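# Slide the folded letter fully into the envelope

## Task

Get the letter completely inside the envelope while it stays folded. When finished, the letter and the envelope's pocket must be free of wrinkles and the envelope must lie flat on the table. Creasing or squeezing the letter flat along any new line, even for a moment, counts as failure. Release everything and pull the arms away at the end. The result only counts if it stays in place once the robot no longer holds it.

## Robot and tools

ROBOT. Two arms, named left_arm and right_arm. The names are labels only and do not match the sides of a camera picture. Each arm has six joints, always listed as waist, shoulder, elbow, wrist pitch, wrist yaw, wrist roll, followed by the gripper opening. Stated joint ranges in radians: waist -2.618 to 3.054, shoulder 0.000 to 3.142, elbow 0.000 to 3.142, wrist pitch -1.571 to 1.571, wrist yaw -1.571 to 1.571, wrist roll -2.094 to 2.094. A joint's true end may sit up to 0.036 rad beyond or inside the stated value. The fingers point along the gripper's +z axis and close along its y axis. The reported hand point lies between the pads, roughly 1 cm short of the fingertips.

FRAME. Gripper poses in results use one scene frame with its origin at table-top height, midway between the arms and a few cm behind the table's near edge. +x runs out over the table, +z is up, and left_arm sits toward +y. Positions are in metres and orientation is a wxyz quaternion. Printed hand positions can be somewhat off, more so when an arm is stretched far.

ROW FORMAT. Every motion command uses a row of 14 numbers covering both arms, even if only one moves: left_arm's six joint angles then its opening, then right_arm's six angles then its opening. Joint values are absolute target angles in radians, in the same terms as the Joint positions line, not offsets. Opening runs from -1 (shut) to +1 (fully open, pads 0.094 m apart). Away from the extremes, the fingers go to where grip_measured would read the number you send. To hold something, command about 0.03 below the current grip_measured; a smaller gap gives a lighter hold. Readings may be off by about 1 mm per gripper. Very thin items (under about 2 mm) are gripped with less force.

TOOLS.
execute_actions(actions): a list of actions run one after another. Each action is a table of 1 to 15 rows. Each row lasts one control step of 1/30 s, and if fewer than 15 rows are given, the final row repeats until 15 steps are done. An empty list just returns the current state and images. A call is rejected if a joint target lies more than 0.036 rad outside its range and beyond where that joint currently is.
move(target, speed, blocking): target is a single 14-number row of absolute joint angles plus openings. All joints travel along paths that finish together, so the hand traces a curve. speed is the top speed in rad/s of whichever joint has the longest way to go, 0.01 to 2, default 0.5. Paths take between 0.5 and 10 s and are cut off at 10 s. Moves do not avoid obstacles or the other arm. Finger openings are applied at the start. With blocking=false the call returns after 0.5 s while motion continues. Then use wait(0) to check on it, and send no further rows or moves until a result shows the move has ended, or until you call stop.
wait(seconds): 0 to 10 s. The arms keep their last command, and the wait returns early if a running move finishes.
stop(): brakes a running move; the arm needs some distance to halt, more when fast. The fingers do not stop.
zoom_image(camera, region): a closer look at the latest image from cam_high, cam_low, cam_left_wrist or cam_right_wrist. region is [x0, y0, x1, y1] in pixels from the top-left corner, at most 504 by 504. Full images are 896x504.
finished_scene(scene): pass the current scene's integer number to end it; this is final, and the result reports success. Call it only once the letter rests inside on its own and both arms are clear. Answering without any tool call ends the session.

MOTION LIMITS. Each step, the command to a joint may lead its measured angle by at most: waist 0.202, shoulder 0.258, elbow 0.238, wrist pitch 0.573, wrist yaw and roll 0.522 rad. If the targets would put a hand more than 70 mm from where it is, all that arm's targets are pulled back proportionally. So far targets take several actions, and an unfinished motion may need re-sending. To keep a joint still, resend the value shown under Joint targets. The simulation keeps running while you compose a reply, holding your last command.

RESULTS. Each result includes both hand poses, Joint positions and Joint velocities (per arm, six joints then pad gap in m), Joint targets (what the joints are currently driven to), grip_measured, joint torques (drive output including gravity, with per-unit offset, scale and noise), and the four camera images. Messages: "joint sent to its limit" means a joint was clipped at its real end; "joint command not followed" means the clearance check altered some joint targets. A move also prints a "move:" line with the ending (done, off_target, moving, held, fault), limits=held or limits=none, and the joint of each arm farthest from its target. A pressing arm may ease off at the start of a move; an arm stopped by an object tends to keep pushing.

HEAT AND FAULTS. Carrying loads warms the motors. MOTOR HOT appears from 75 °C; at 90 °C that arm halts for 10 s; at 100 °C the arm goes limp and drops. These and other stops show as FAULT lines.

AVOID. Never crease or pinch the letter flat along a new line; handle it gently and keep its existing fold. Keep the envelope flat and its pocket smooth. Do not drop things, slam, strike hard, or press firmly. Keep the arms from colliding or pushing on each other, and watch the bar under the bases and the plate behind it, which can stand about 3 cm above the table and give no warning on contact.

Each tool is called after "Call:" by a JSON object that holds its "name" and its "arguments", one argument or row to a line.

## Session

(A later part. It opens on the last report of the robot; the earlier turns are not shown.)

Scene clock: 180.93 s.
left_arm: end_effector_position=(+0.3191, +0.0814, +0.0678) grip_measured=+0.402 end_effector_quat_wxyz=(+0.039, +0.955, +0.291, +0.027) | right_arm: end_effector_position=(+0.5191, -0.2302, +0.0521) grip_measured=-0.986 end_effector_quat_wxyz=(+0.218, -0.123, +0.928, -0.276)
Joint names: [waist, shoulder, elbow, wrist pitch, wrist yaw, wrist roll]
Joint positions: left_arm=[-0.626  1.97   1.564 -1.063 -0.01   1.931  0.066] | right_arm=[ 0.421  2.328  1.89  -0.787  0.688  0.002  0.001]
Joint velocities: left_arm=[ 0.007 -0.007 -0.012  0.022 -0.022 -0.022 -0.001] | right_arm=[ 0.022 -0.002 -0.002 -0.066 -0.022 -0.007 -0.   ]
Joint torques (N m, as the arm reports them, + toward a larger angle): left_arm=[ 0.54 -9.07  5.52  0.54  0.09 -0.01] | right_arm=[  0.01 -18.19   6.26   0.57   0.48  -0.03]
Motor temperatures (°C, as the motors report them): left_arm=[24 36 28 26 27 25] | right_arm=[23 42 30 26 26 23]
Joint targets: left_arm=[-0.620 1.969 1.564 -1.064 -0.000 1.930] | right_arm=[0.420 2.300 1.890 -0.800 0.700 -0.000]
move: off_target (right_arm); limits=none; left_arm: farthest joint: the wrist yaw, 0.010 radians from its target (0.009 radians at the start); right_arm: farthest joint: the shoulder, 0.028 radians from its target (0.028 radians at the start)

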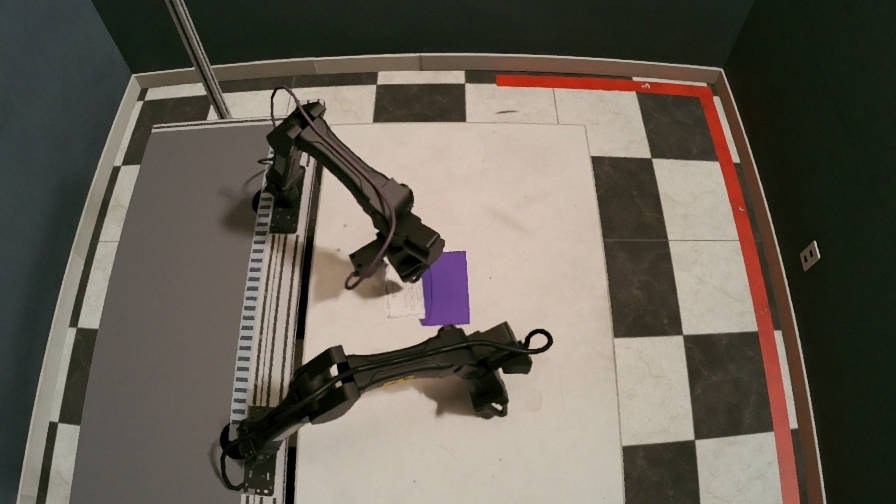

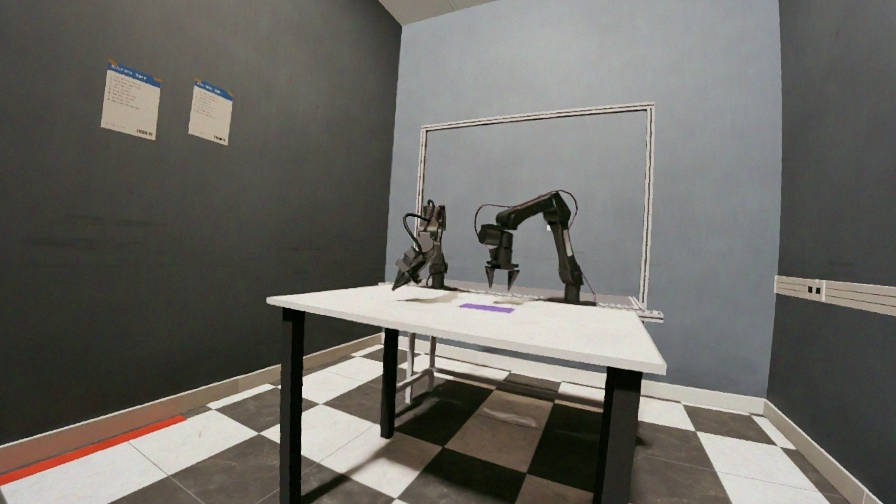

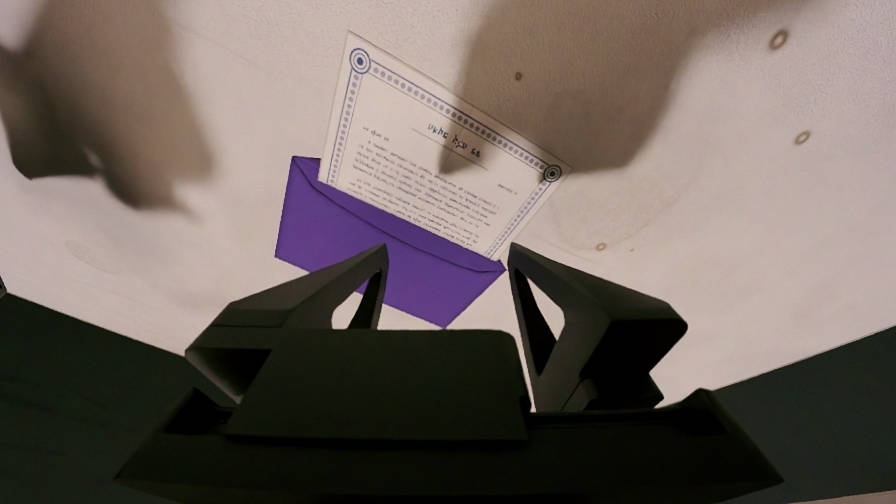

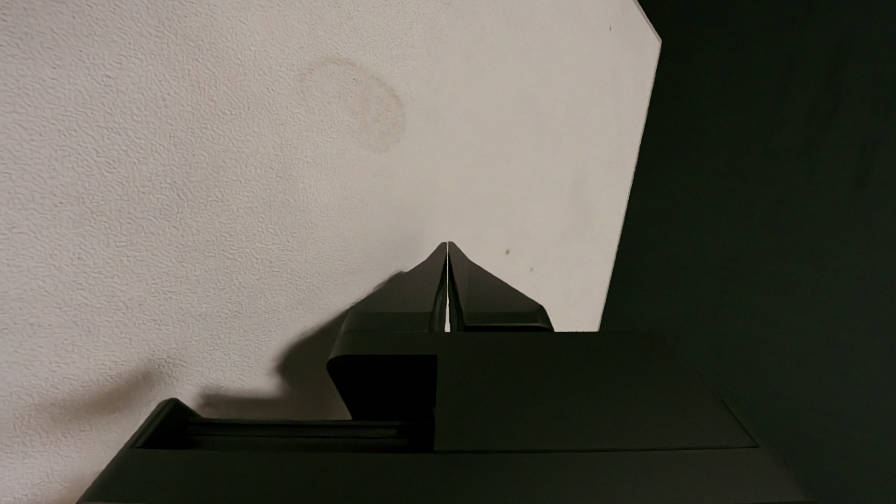

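Call:
{"name": "move", "arguments": {
  "target": [-0.62,1.969,1.564,-1.064,0,1.93,0.4,0.40,2.27,1.83,-0.40,-0.9,0,-0.7],
  "speed": 0.6
}}

Call:
{"name": "move", "arguments": {
  "target": [-0.69,2.05,1.61,-1.08,0,1.95,0.4,0.41,2.44,1.83,-0.37,-0.9,0,-0.7],
  "speed": 0.15
}}

Scene clock: 191.27 s.
left_arm: end_effector_position=(+0.3192, +0.0816, +0.0678) grip_measured=+0.402 end_effector_quat_wxyz=(+0.038, +0.955, +0.291, +0.028) | right_arm: end_effector_position=(+0.4698, +0.0082, +0.1248) grip_measured=-0.702 end_effector_quat_wxyz=(+0.237, -0.299, +0.796, +0.470)
Joint names: [waist, shoulder, elbow, wrist pitch, wrist yaw, wrist roll]
Joint positions: left_arm=[-0.626  1.97   1.564 -1.063 -0.012  1.931  0.066] | right_arm=[ 0.404  2.292  1.849 -0.402 -0.884  0.002  0.014]
Joint velocities: left_arm=[-0.012 -0.022 -0.002 -0.037  0.007 -0.051  0.001] | right_arm=[ 0.002 -0.002  0.002  0.007  0.007  0.051 -0.001]
Joint torques (N m, as the arm reports them, + toward a larger angle): left_arm=[ 0.55 -9.06  5.53  0.53  0.1  -0.01] | right_arm=[ -0.26 -17.92   5.29   1.09  -0.57  -0.03]
Motor temperatures (°C, as the motors report them): left_arm=[24 36 28 26 27 25] | right_arm=[23 45 29 26 26 23]
Joint targets: left_arm=[-0.620 1.969 1.564 -1.064 0.000 1.930] | right_arm=[0.400 2.270 1.830 -0.400 -0.900 0.000]
move: off_target (right_arm); limits=none; left_arm: farthest joint: the wrist yaw, 0.012 radians from its target (0.010 radians at the start); right_arm: farthest joint: the shoulder, 0.022 radians from its target (0.058 radians at the start)

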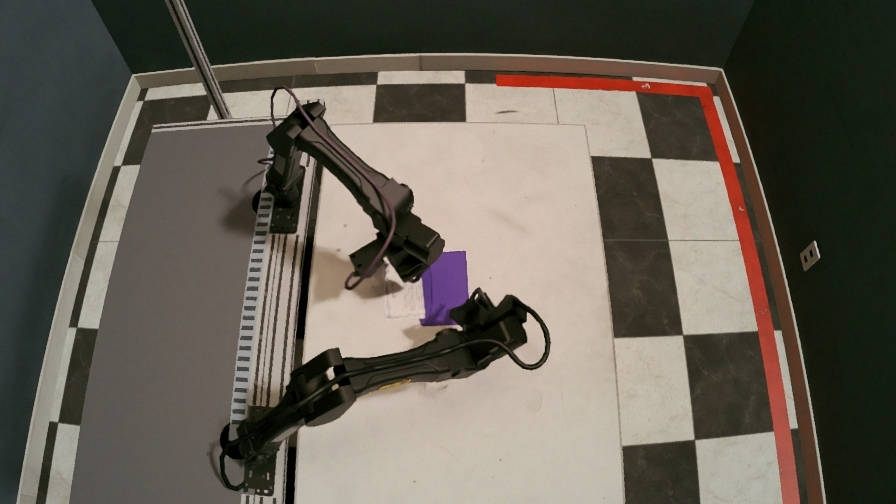

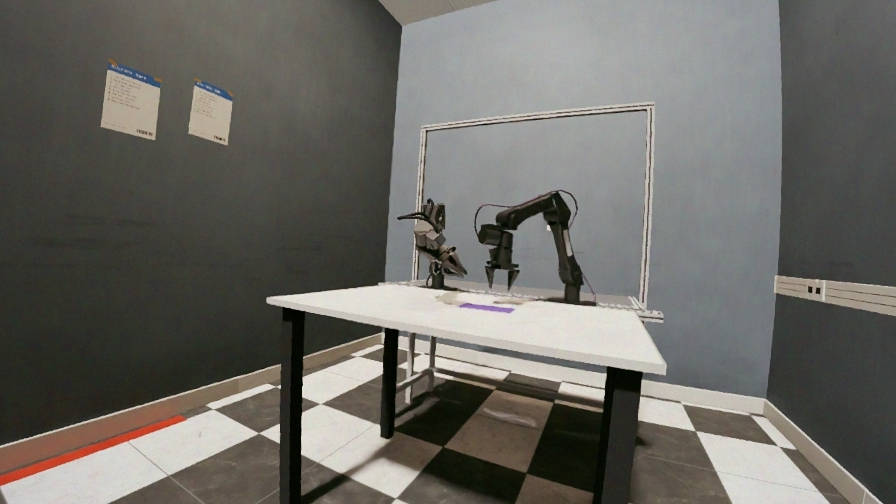

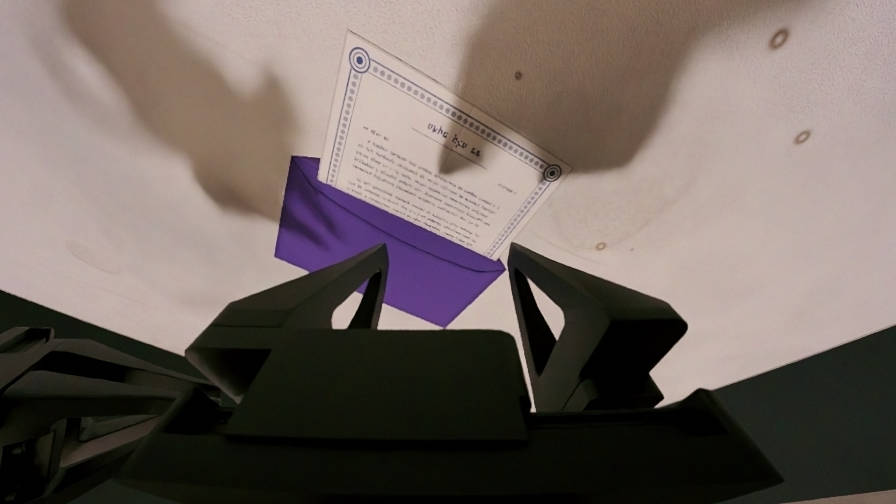

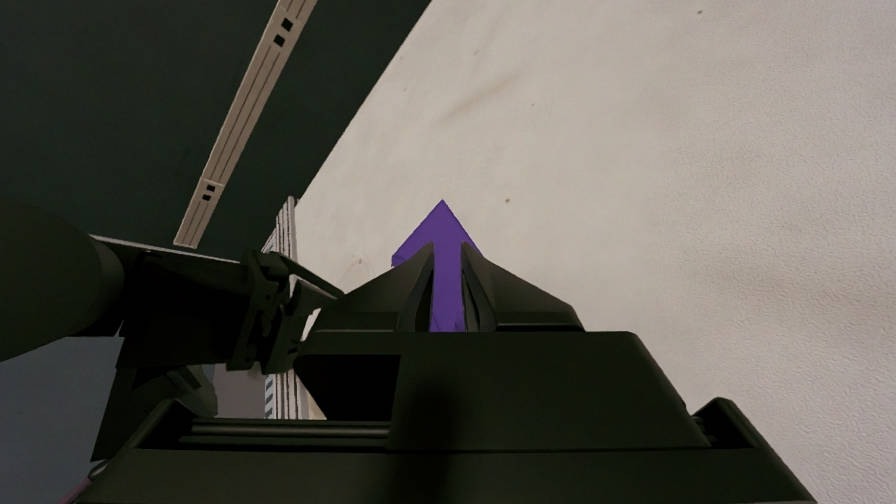

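Scene clock: 192.77 s.
left_arm: end_effector_position=(+0.3084, +0.0622, +0.0505) grip_measured=+0.402 end_effector_quat_wxyz=(+0.023, +0.965, +0.259, +0.016) | right_arm: end_effector_position=(+0.4689, +0.0110, +0.0511) grip_measured=-0.702 end_effector_quat_wxyz=(+0.188, -0.281, +0.816, +0.469)
Joint names: [waist, shoulder, elbow, wrist pitch, wrist yaw, wrist roll]
Joint positions: left_arm=[-0.681  2.032  1.587 -1.064 -0.013  1.942  0.066] | right_arm=[ 0.404  2.434  1.849 -0.372 -0.884  0.002  0.014]
Joint velocities: left_arm=[-0.002 -0.007 -0.007 -0.022  0.022 -0.007  0.   ] | right_arm=[-0.002  0.012 -0.002  0.051  0.022 -0.022  0.   ]
Joint torques (N m, as the arm reports them, + toward a larger angle): left_arm=[-0.82 -8.2   7.19  0.28  0.12  0.07] | right_arm=[  0.43 -16.1    5.03   1.01  -0.6   -0.03]
Motor temperatures (°C, as the motors report them): left_arm=[24 36 28 26 27 25] | right_arm=[23 45 29 26 26 23]
Joint targets: left_arm=[-0.690 2.050 1.610 -1.080 -0.000 1.950] | right_arm=[0.410 2.440 1.830 -0.370 -0.900 -0.000]
move: off_target (left_arm); limits=none; left_arm: farthest joint: the elbow, 0.023 radians from its target (0.046 radians at the start); right_arm: farthest joint: the elbow, 0.019 radians from its target (0.019 radians at the start)

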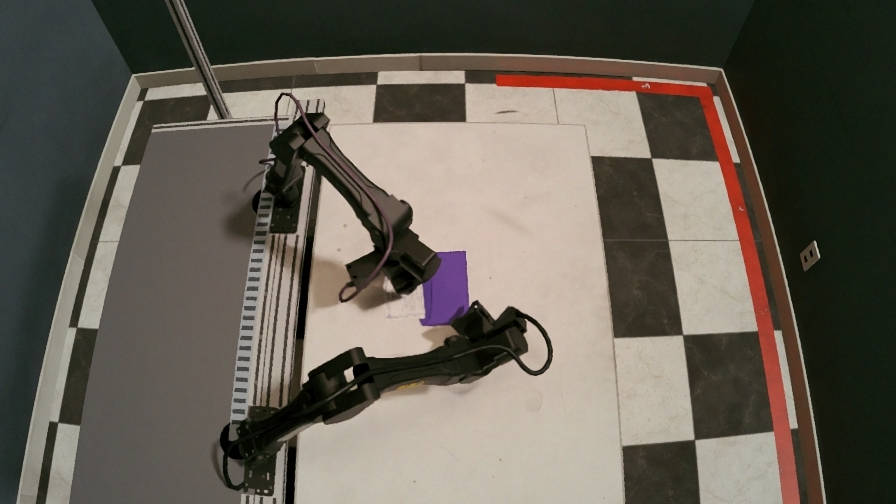

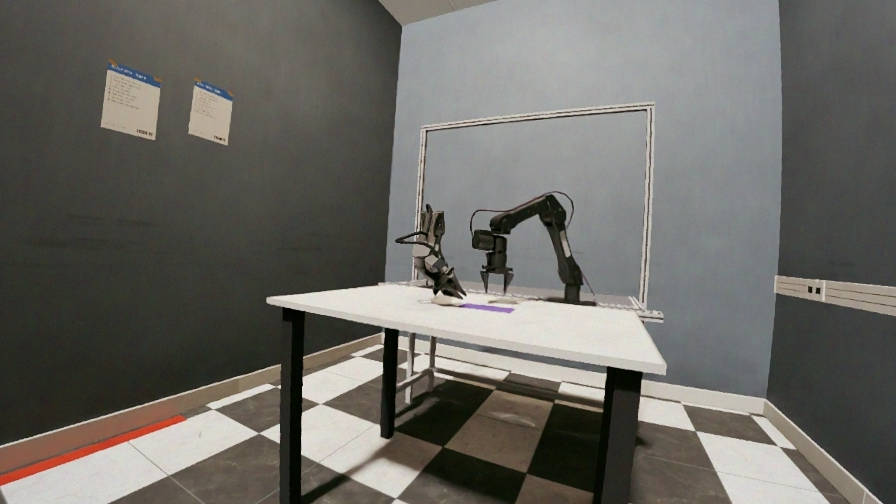

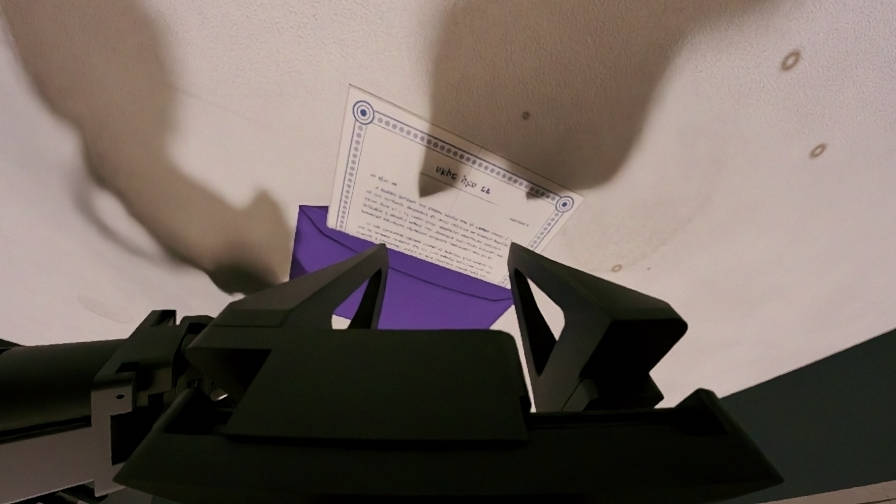

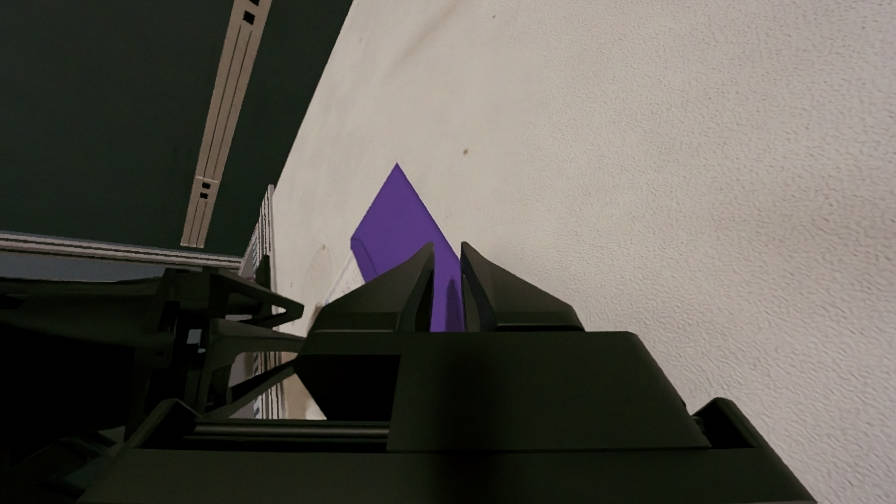

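Call:
{"name": "move", "arguments": {
  "target": [-0.69,2.05,1.61,-1.08,0,1.95,0.4,0.41,2.325,1.63,-0.37,-0.9,-0.9,-0.4],
  "speed": 0.3
}}

Scene clock: 207.27 s.
left_arm: end_effector_position=(+0.3086, +0.0624, +0.0505) grip_measured=+0.402 end_effector_quat_wxyz=(+0.022, +0.965, +0.259, +0.016) | right_arm: end_effector_position=(+0.4278, -0.0047, +0.0307) grip_measured=-0.402 end_effector_quat_wxyz=(-0.327, +0.597, -0.638, -0.360)
Joint names: [waist, shoulder, elbow, wrist pitch, wrist yaw, wrist roll]
Joint positions: left_arm=[-0.681  2.032  1.587 -1.064 -0.015  1.943  0.066] | right_arm=[ 0.404  2.348  1.649 -0.369 -0.883 -0.893  0.028]
Joint velocities: left_arm=[ 0.002 -0.012  0.007 -0.066  0.081  0.022 -0.   ] | right_arm=[ 0.017 -0.012 -0.012  0.037 -0.066  0.051 -0.   ]
Joint torques (N m, as the arm reports them, + toward a larger angle): left_arm=[-0.81 -8.29  7.2   0.28  0.13  0.06] | right_arm=[  0.43 -17.58   4.6    0.84  -0.64  -0.09]
Motor temperatures (°C, as the motors report them): left_arm=[24 35 30 26 27 25] | right_arm=[23 46 28 27 26 23]
Joint targets: left_arm=[-0.690 2.050 1.610 -1.080 -0.000 1.950] | right_arm=[0.410 2.325 1.630 -0.370 -0.900 -0.900]
move: off_target (left_arm, right_arm); limits=none; left_arm: farthest joint: the elbow, 0.023 radians from its target (0.023 radians at the start); right_arm: farthest joint: the shoulder, 0.023 radians from its target (0.109 radians at the start)

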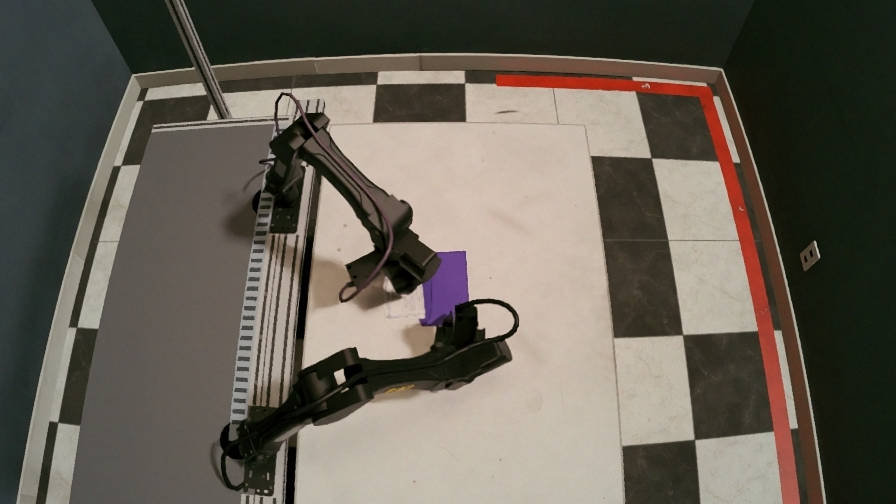

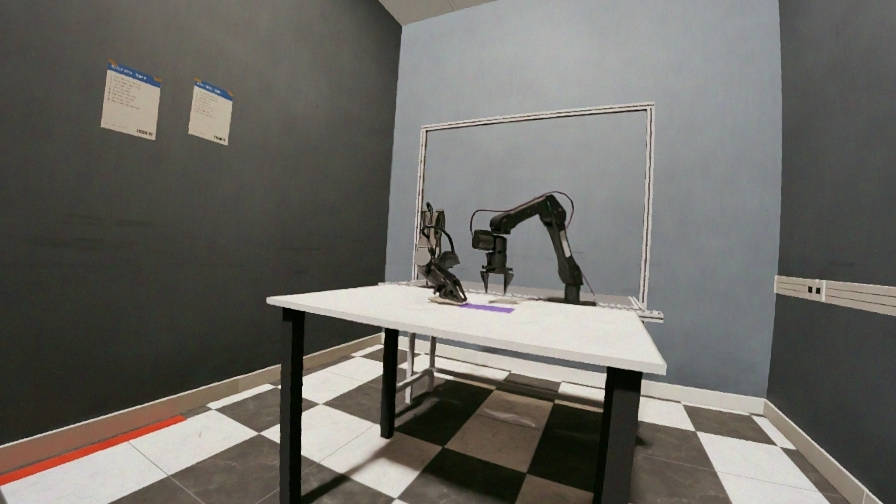

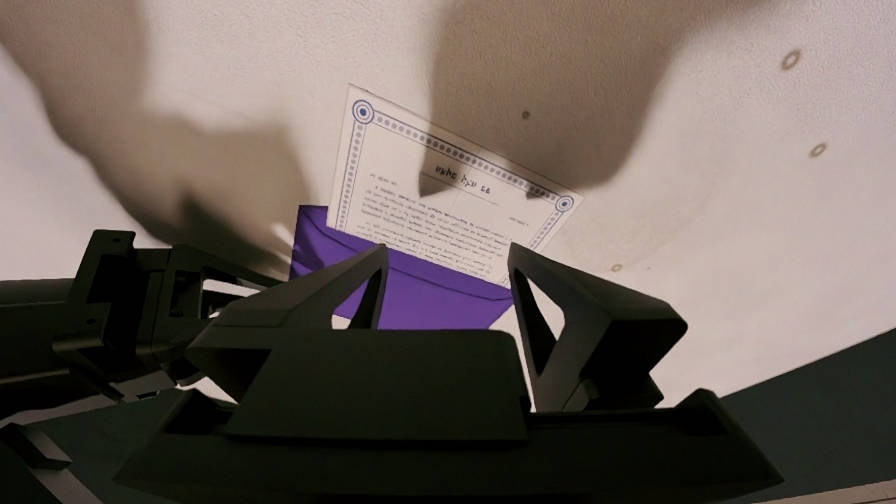

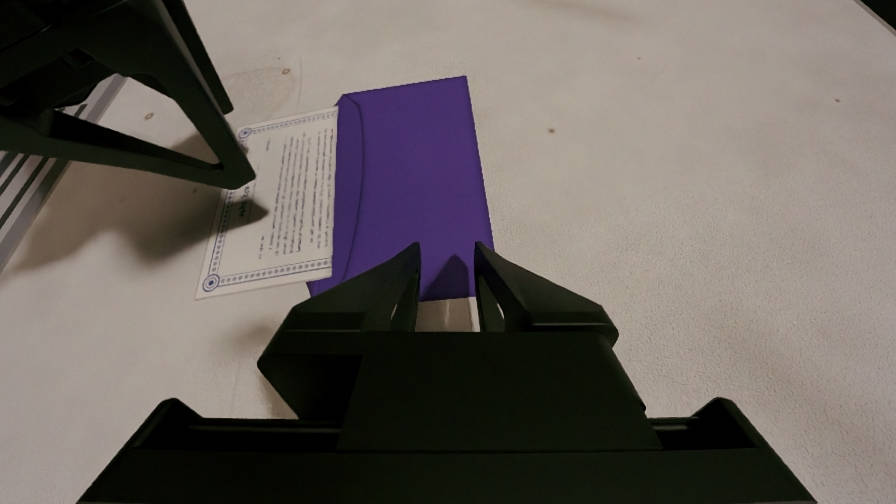

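Call:
{"name": "move", "arguments": {
  "target": [-0.68,2.10,1.61,-1.08,0.015,1.95,0.4,0.375,2.385,1.64,-0.37,-0.9,-0.98,-0.4],
  "speed": 0.06
}}

Scene clock: 213.70 s.
left_arm: end_effector_position=(+0.3041, +0.0628, +0.0315) grip_measured=+0.402 end_effector_quat_wxyz=(+0.006, +0.966, +0.259, -0.003) | right_arm: end_effector_position=(+0.4338, -0.0156, +0.0191) grip_measured=-0.402 end_effector_quat_wxyz=(-0.337, +0.613, -0.626, -0.345)
Joint names: [waist, shoulder, elbow, wrist pitch, wrist yaw, wrist roll]
Joint positions: left_arm=[-0.681  2.082  1.587 -1.064 -0.002  1.943  0.066] | right_arm=[ 0.38   2.37   1.649 -0.368 -0.882 -0.974  0.028]
Joint velocities: left_arm=[ 0.002 -0.002  0.002 -0.037 -0.037  0.081 -0.001] | right_arm=[-0.007  0.007 -0.002 -0.051 -0.037  0.007  0.   ]
Joint torques (N m, as the arm reports them, + toward a larger angle): left_arm=[ 0.1  -8.62  7.14  0.16  0.12  0.07] | right_arm=[ -0.29 -14.29   5.25   0.81  -0.65  -0.06]
Motor temperatures (°C, as the motors report them): left_arm=[24 35 30 26 27 25] | right_arm=[23 47 28 27 26 23]
Joint targets: left_arm=[-0.680 2.100 1.610 -1.080 0.015 1.950] | right_arm=[0.375 2.385 1.640 -0.370 -0.900 -0.980]
move: off_target (left_arm); limits=none; left_arm: farthest joint: the elbow, 0.023 radians from its target (0.023 radians at the start); right_arm: farthest joint: the wrist yaw, 0.018 radians from its target (0.017 radians at the start)

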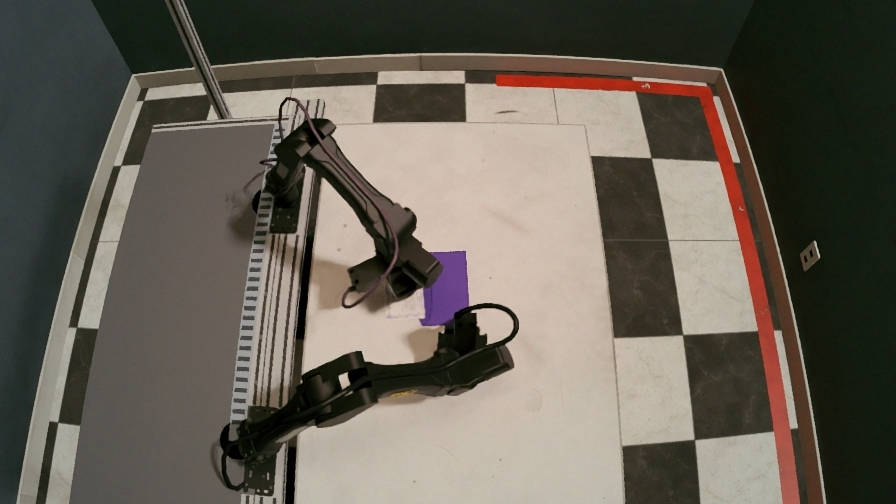

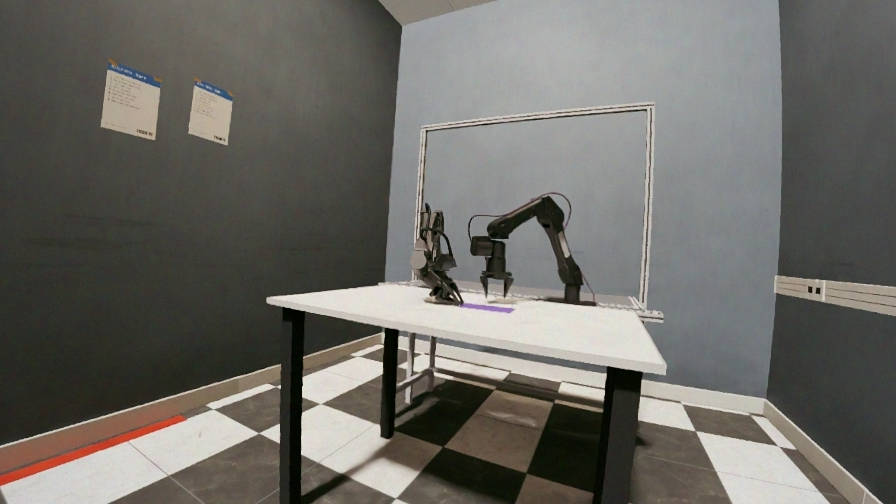

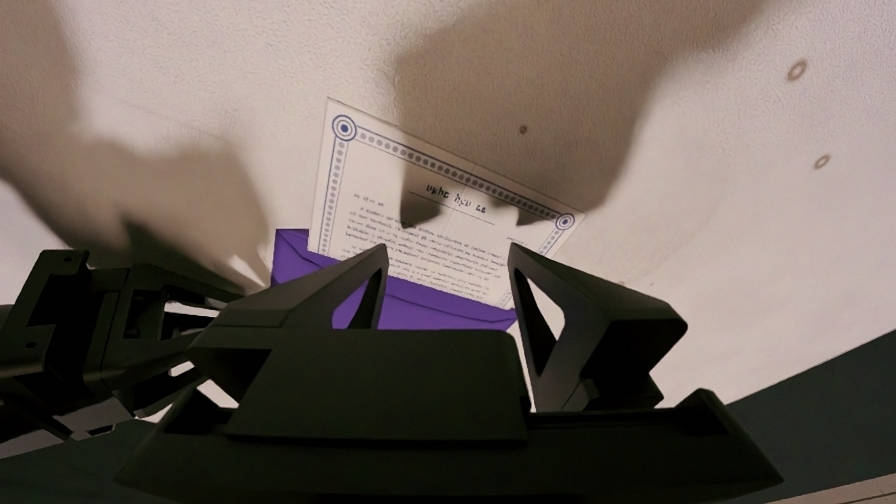

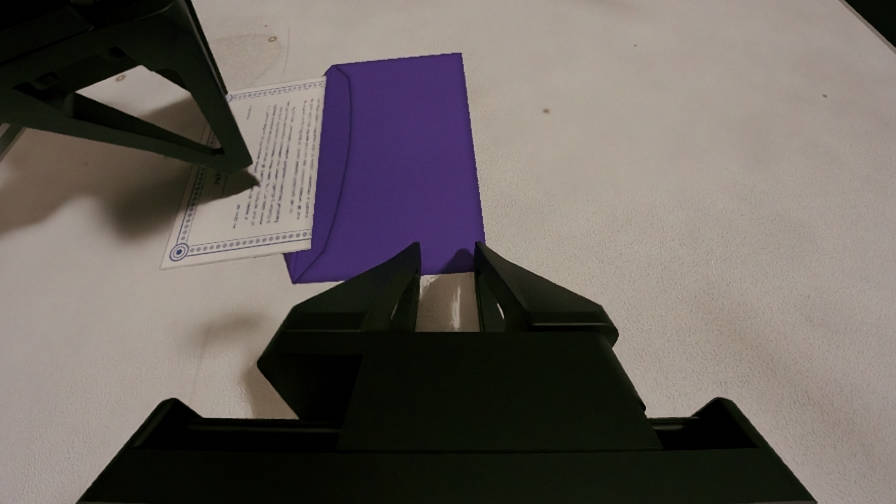

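Call:
{"name": "move", "arguments": {
  "target": [-0.68,2.135,1.61,-1.085,0.015,1.95,0.4,0.385,2.395,1.60,-0.37,-0.9,-1.0,-0.4],
  "speed": 0.03
}}

Scene clock: 219.10 s.
left_arm: end_effector_position=(+0.3016, +0.0647, +0.0187) grip_measured=+0.402 end_effector_quat_wxyz=(-0.008, +0.966, +0.259, -0.013) | right_arm: end_effector_position=(+0.4303, -0.0145, +0.0178) grip_measured=-0.402 end_effector_quat_wxyz=(-0.344, +0.620, -0.613, -0.349)
Joint names: [waist, shoulder, elbow, wrist pitch, wrist yaw, wrist roll]
Joint positions: left_arm=[-0.681  2.117  1.587 -1.064 -0.003  1.943  0.066] | right_arm=[ 0.38   2.37   1.63  -0.344 -0.902 -0.997  0.028]
Joint velocities: left_arm=[-0.002 -0.002  0.012  0.066 -0.007  0.037  0.   ] | right_arm=[ 0.012 -0.022  0.002  0.051  0.022 -0.022 -0.001]
Joint torques (N m, as the arm reports them, + toward a larger angle): left_arm=[ 0.12 -8.71  6.99  0.05  0.15  0.07] | right_arm=[  0.39 -13.35   3.79   0.61  -0.46  -0.01]
Motor temperatures (°C, as the motors report them): left_arm=[24 35 30 26 27 25] | right_arm=[23 46 28 27 26 23]
Joint targets: left_arm=[-0.680 2.135 1.610 -1.085 0.015 1.950] | right_arm=[0.385 2.395 1.600 -0.370 -0.900 -1.000]
move: off_target (left_arm, right_arm); limits=none; left_arm: farthest joint: the elbow, 0.023 radians from its target (0.023 radians at the start); right_arm: farthest joint: the elbow, 0.030 radians from its target (0.049 radians at the start)

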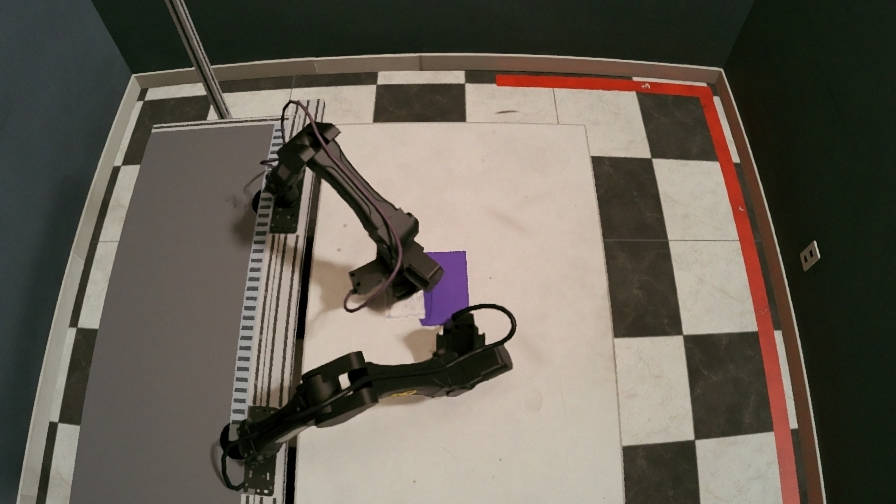

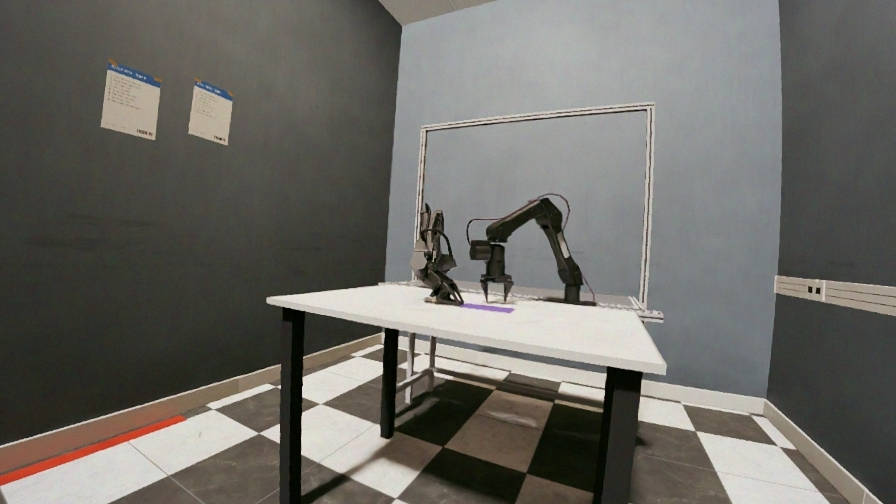

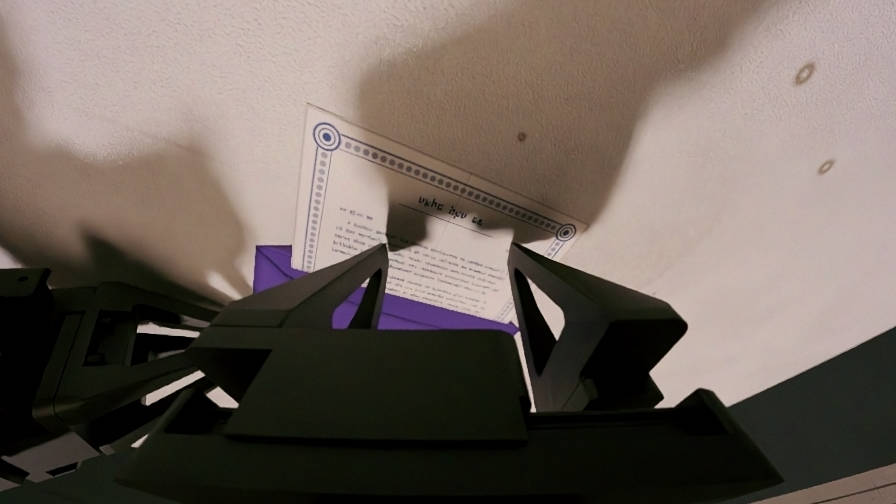

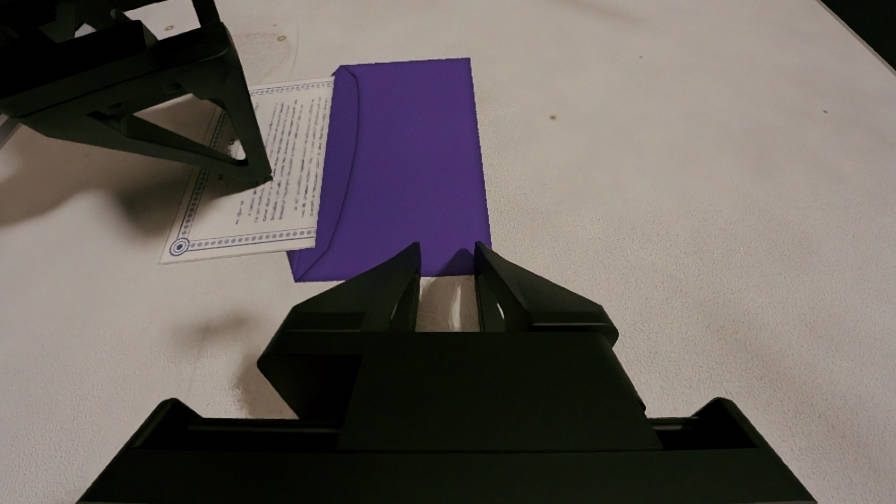

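Call:
{"name": "move", "arguments": {
  "target": [-0.675,2.175,1.615,-1.02,0.015,1.95,0.4,0.385,2.395,1.60,-0.37,-0.9,-1.0,-0.4],
  "speed": 0.03
}}

Scene clock: 224.93 s.
left_arm: end_effector_position=(+0.3084, +0.0588, +0.0115) grip_measured=+0.402 end_effector_quat_wxyz=(-0.001, +0.966, +0.259, -0.009) | right_arm: end_effector_position=(+0.4309, -0.0143, +0.0181) grip_measured=-0.402 end_effector_quat_wxyz=(-0.346, +0.620, -0.612, -0.348)
Joint names: [waist, shoulder, elbow, wrist pitch, wrist yaw, wrist roll]
Joint positions: left_arm=[-0.681  2.142  1.598 -1.032 -0.002  1.943  0.066] | right_arm=[ 0.38   2.37   1.63  -0.341 -0.902 -0.997  0.028]
Joint velocities: left_arm=[ 0.007 -0.012  0.007  0.037  0.095  0.051 -0.   ] | right_arm=[-0.007 -0.002  0.002  0.022  0.066  0.022  0.001]
Joint torques (N m, as the arm reports them, + toward a larger angle): left_arm=[ 0.57 -7.97  6.52  0.44  0.16  0.07] | right_arm=[  0.37 -13.36   3.71   0.57  -0.44  -0.03]
Motor temperatures (°C, as the motors report them): left_arm=[24 35 30 26 27 25] | right_arm=[23 45 28 26 26 23]
Joint targets: left_arm=[-0.675 2.175 1.615 -1.020 0.015 1.950] | right_arm=[0.385 2.395 1.600 -0.370 -0.900 -1.000]
move: off_target (left_arm, right_arm); limits=none; left_arm: farthest joint: the shoulder, 0.033 radians from its target (0.058 radians at the start); right_arm: farthest joint: the elbow, 0.030 radians from its target (0.030 radians at the start)

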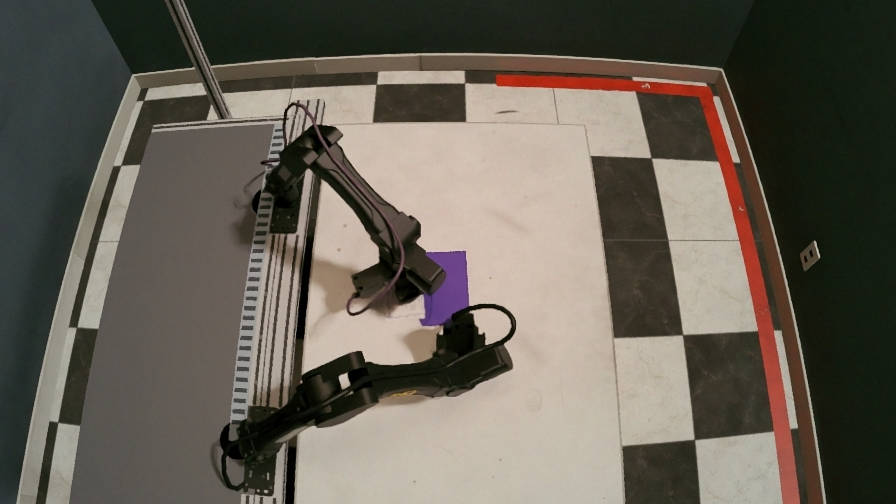

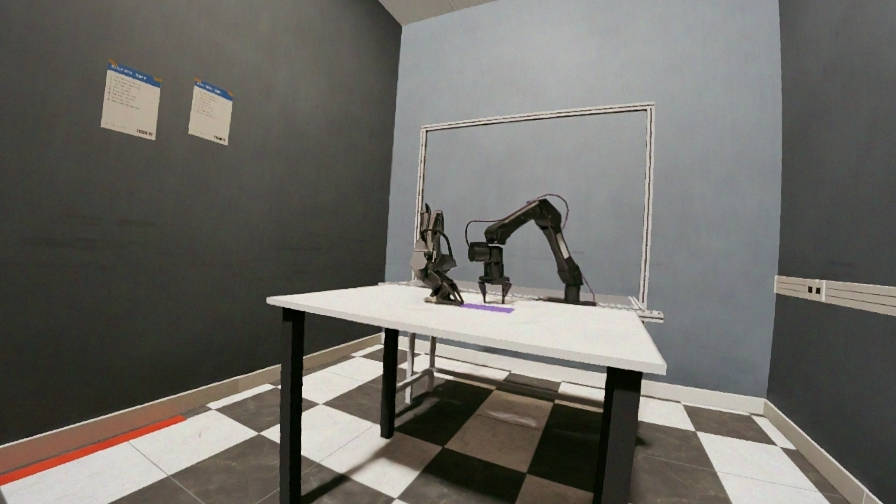

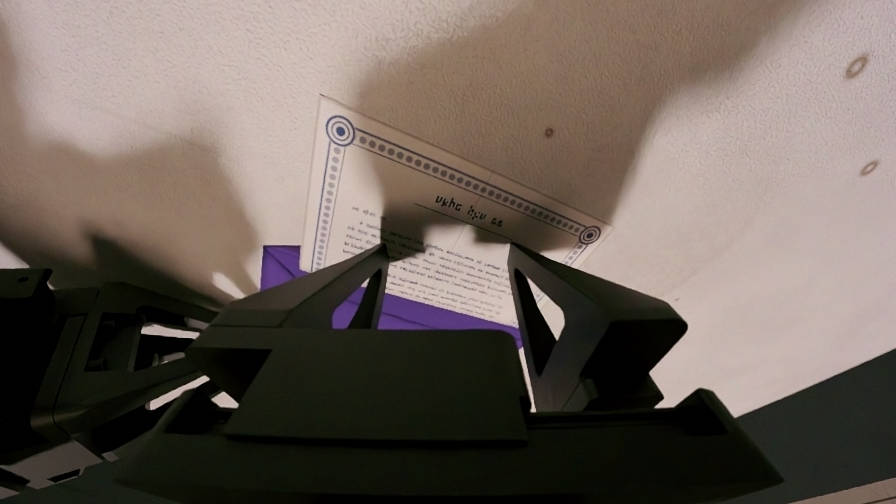

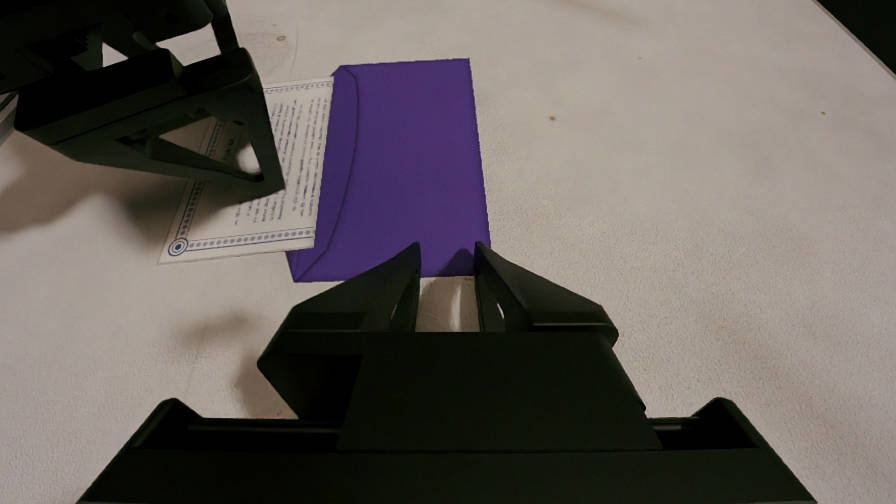

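Call:
{"name": "move", "arguments": {
  "target": [-0.65,2.21,1.655,-1.03,0.015,2.03,0.4,0.385,2.395,1.60,-0.37,-0.9,-1.0,-0.4],
  "speed": 0.03
}}

Scene clock: 233.97 s.
left_arm: end_effector_position=(+0.3222, +0.0585, +0.0109) grip_measured=+0.402 end_effector_quat_wxyz=(+0.008, +0.973, +0.231, -0.007) | right_arm: end_effector_position=(+0.4310, -0.0142, +0.0182) grip_measured=-0.402 end_effector_quat_wxyz=(-0.346, +0.620, -0.612, -0.348)
Joint names: [waist, shoulder, elbow, wrist pitch, wrist yaw, wrist roll]
Joint positions: left_arm=[-0.657  2.17   1.64  -1.031  0.007  2.023  0.066] | right_arm=[ 0.38   2.37   1.63  -0.34  -0.902 -0.997  0.028]
Joint velocities: left_arm=[ 0.007  0.002 -0.007 -0.022 -0.051 -0.022 -0.002] | right_arm=[-0.002 -0.017 -0.012  0.007 -0.037  0.051  0.001]
Joint torques (N m, as the arm reports them, + toward a larger angle): left_arm=[ 0.69 -7.78  6.36  0.36  0.07  0.07] | right_arm=[  0.38 -13.36   3.73   0.57  -0.45  -0.03]
Motor temperatures (°C, as the motors report them): left_arm=[24 35 30 26 27 25] | right_arm=[23 45 28 26 26 23]
Joint targets: left_arm=[-0.650 2.210 1.655 -1.030 0.015 2.030] | right_arm=[0.385 2.395 1.600 -0.370 -0.900 -1.000]
move: off_target (left_arm, right_arm); limits=none; left_arm: farthest joint: the shoulder, 0.040 radians from its target (0.068 radians at the start); right_arm: farthest joint: the elbow, 0.030 radians from its target (0.030 radians at the start)

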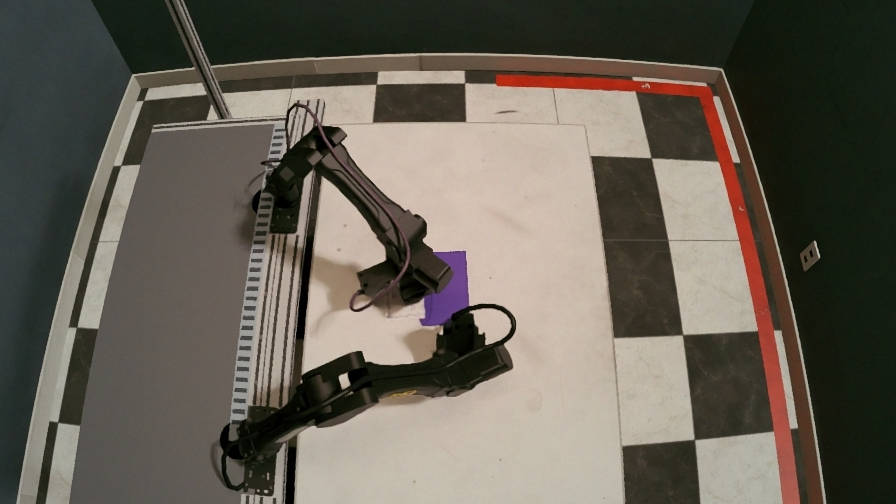

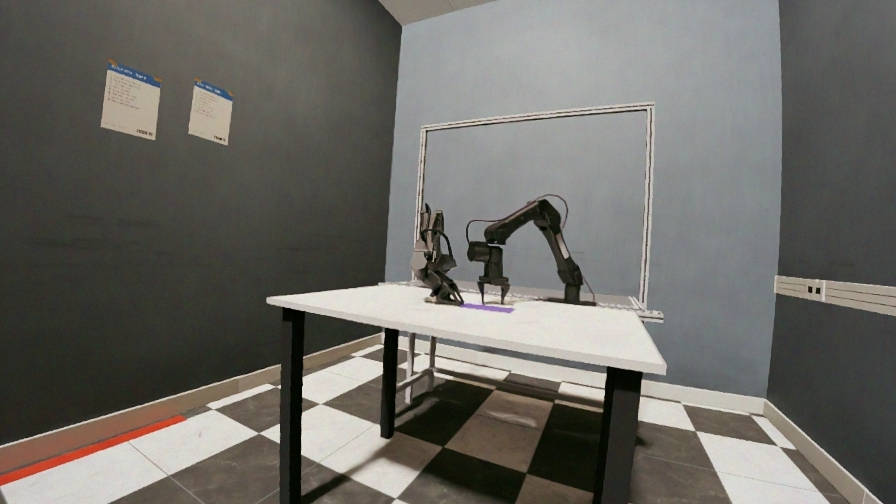

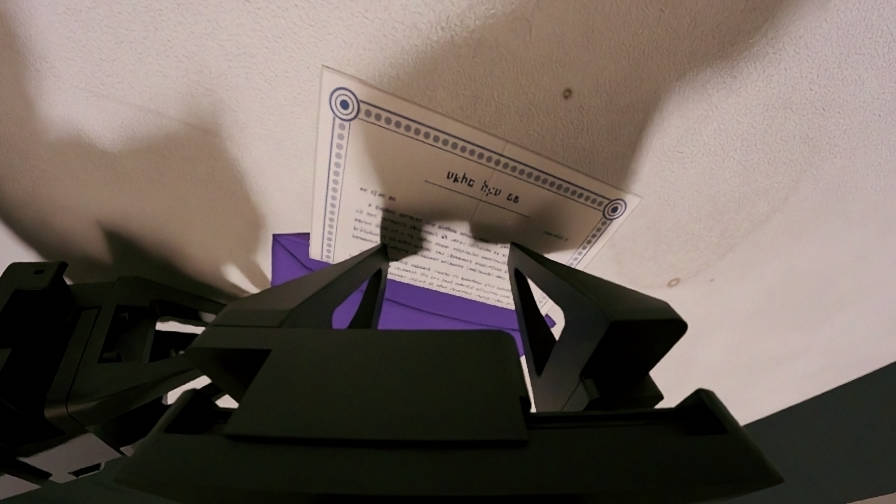

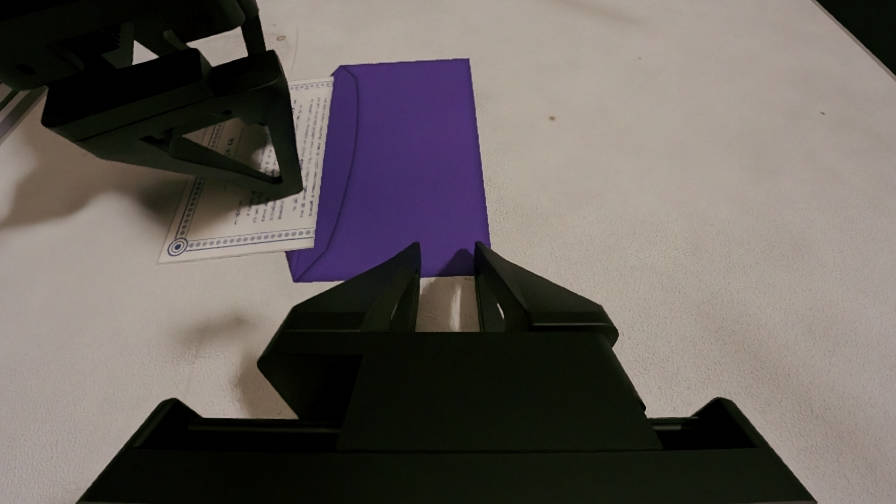

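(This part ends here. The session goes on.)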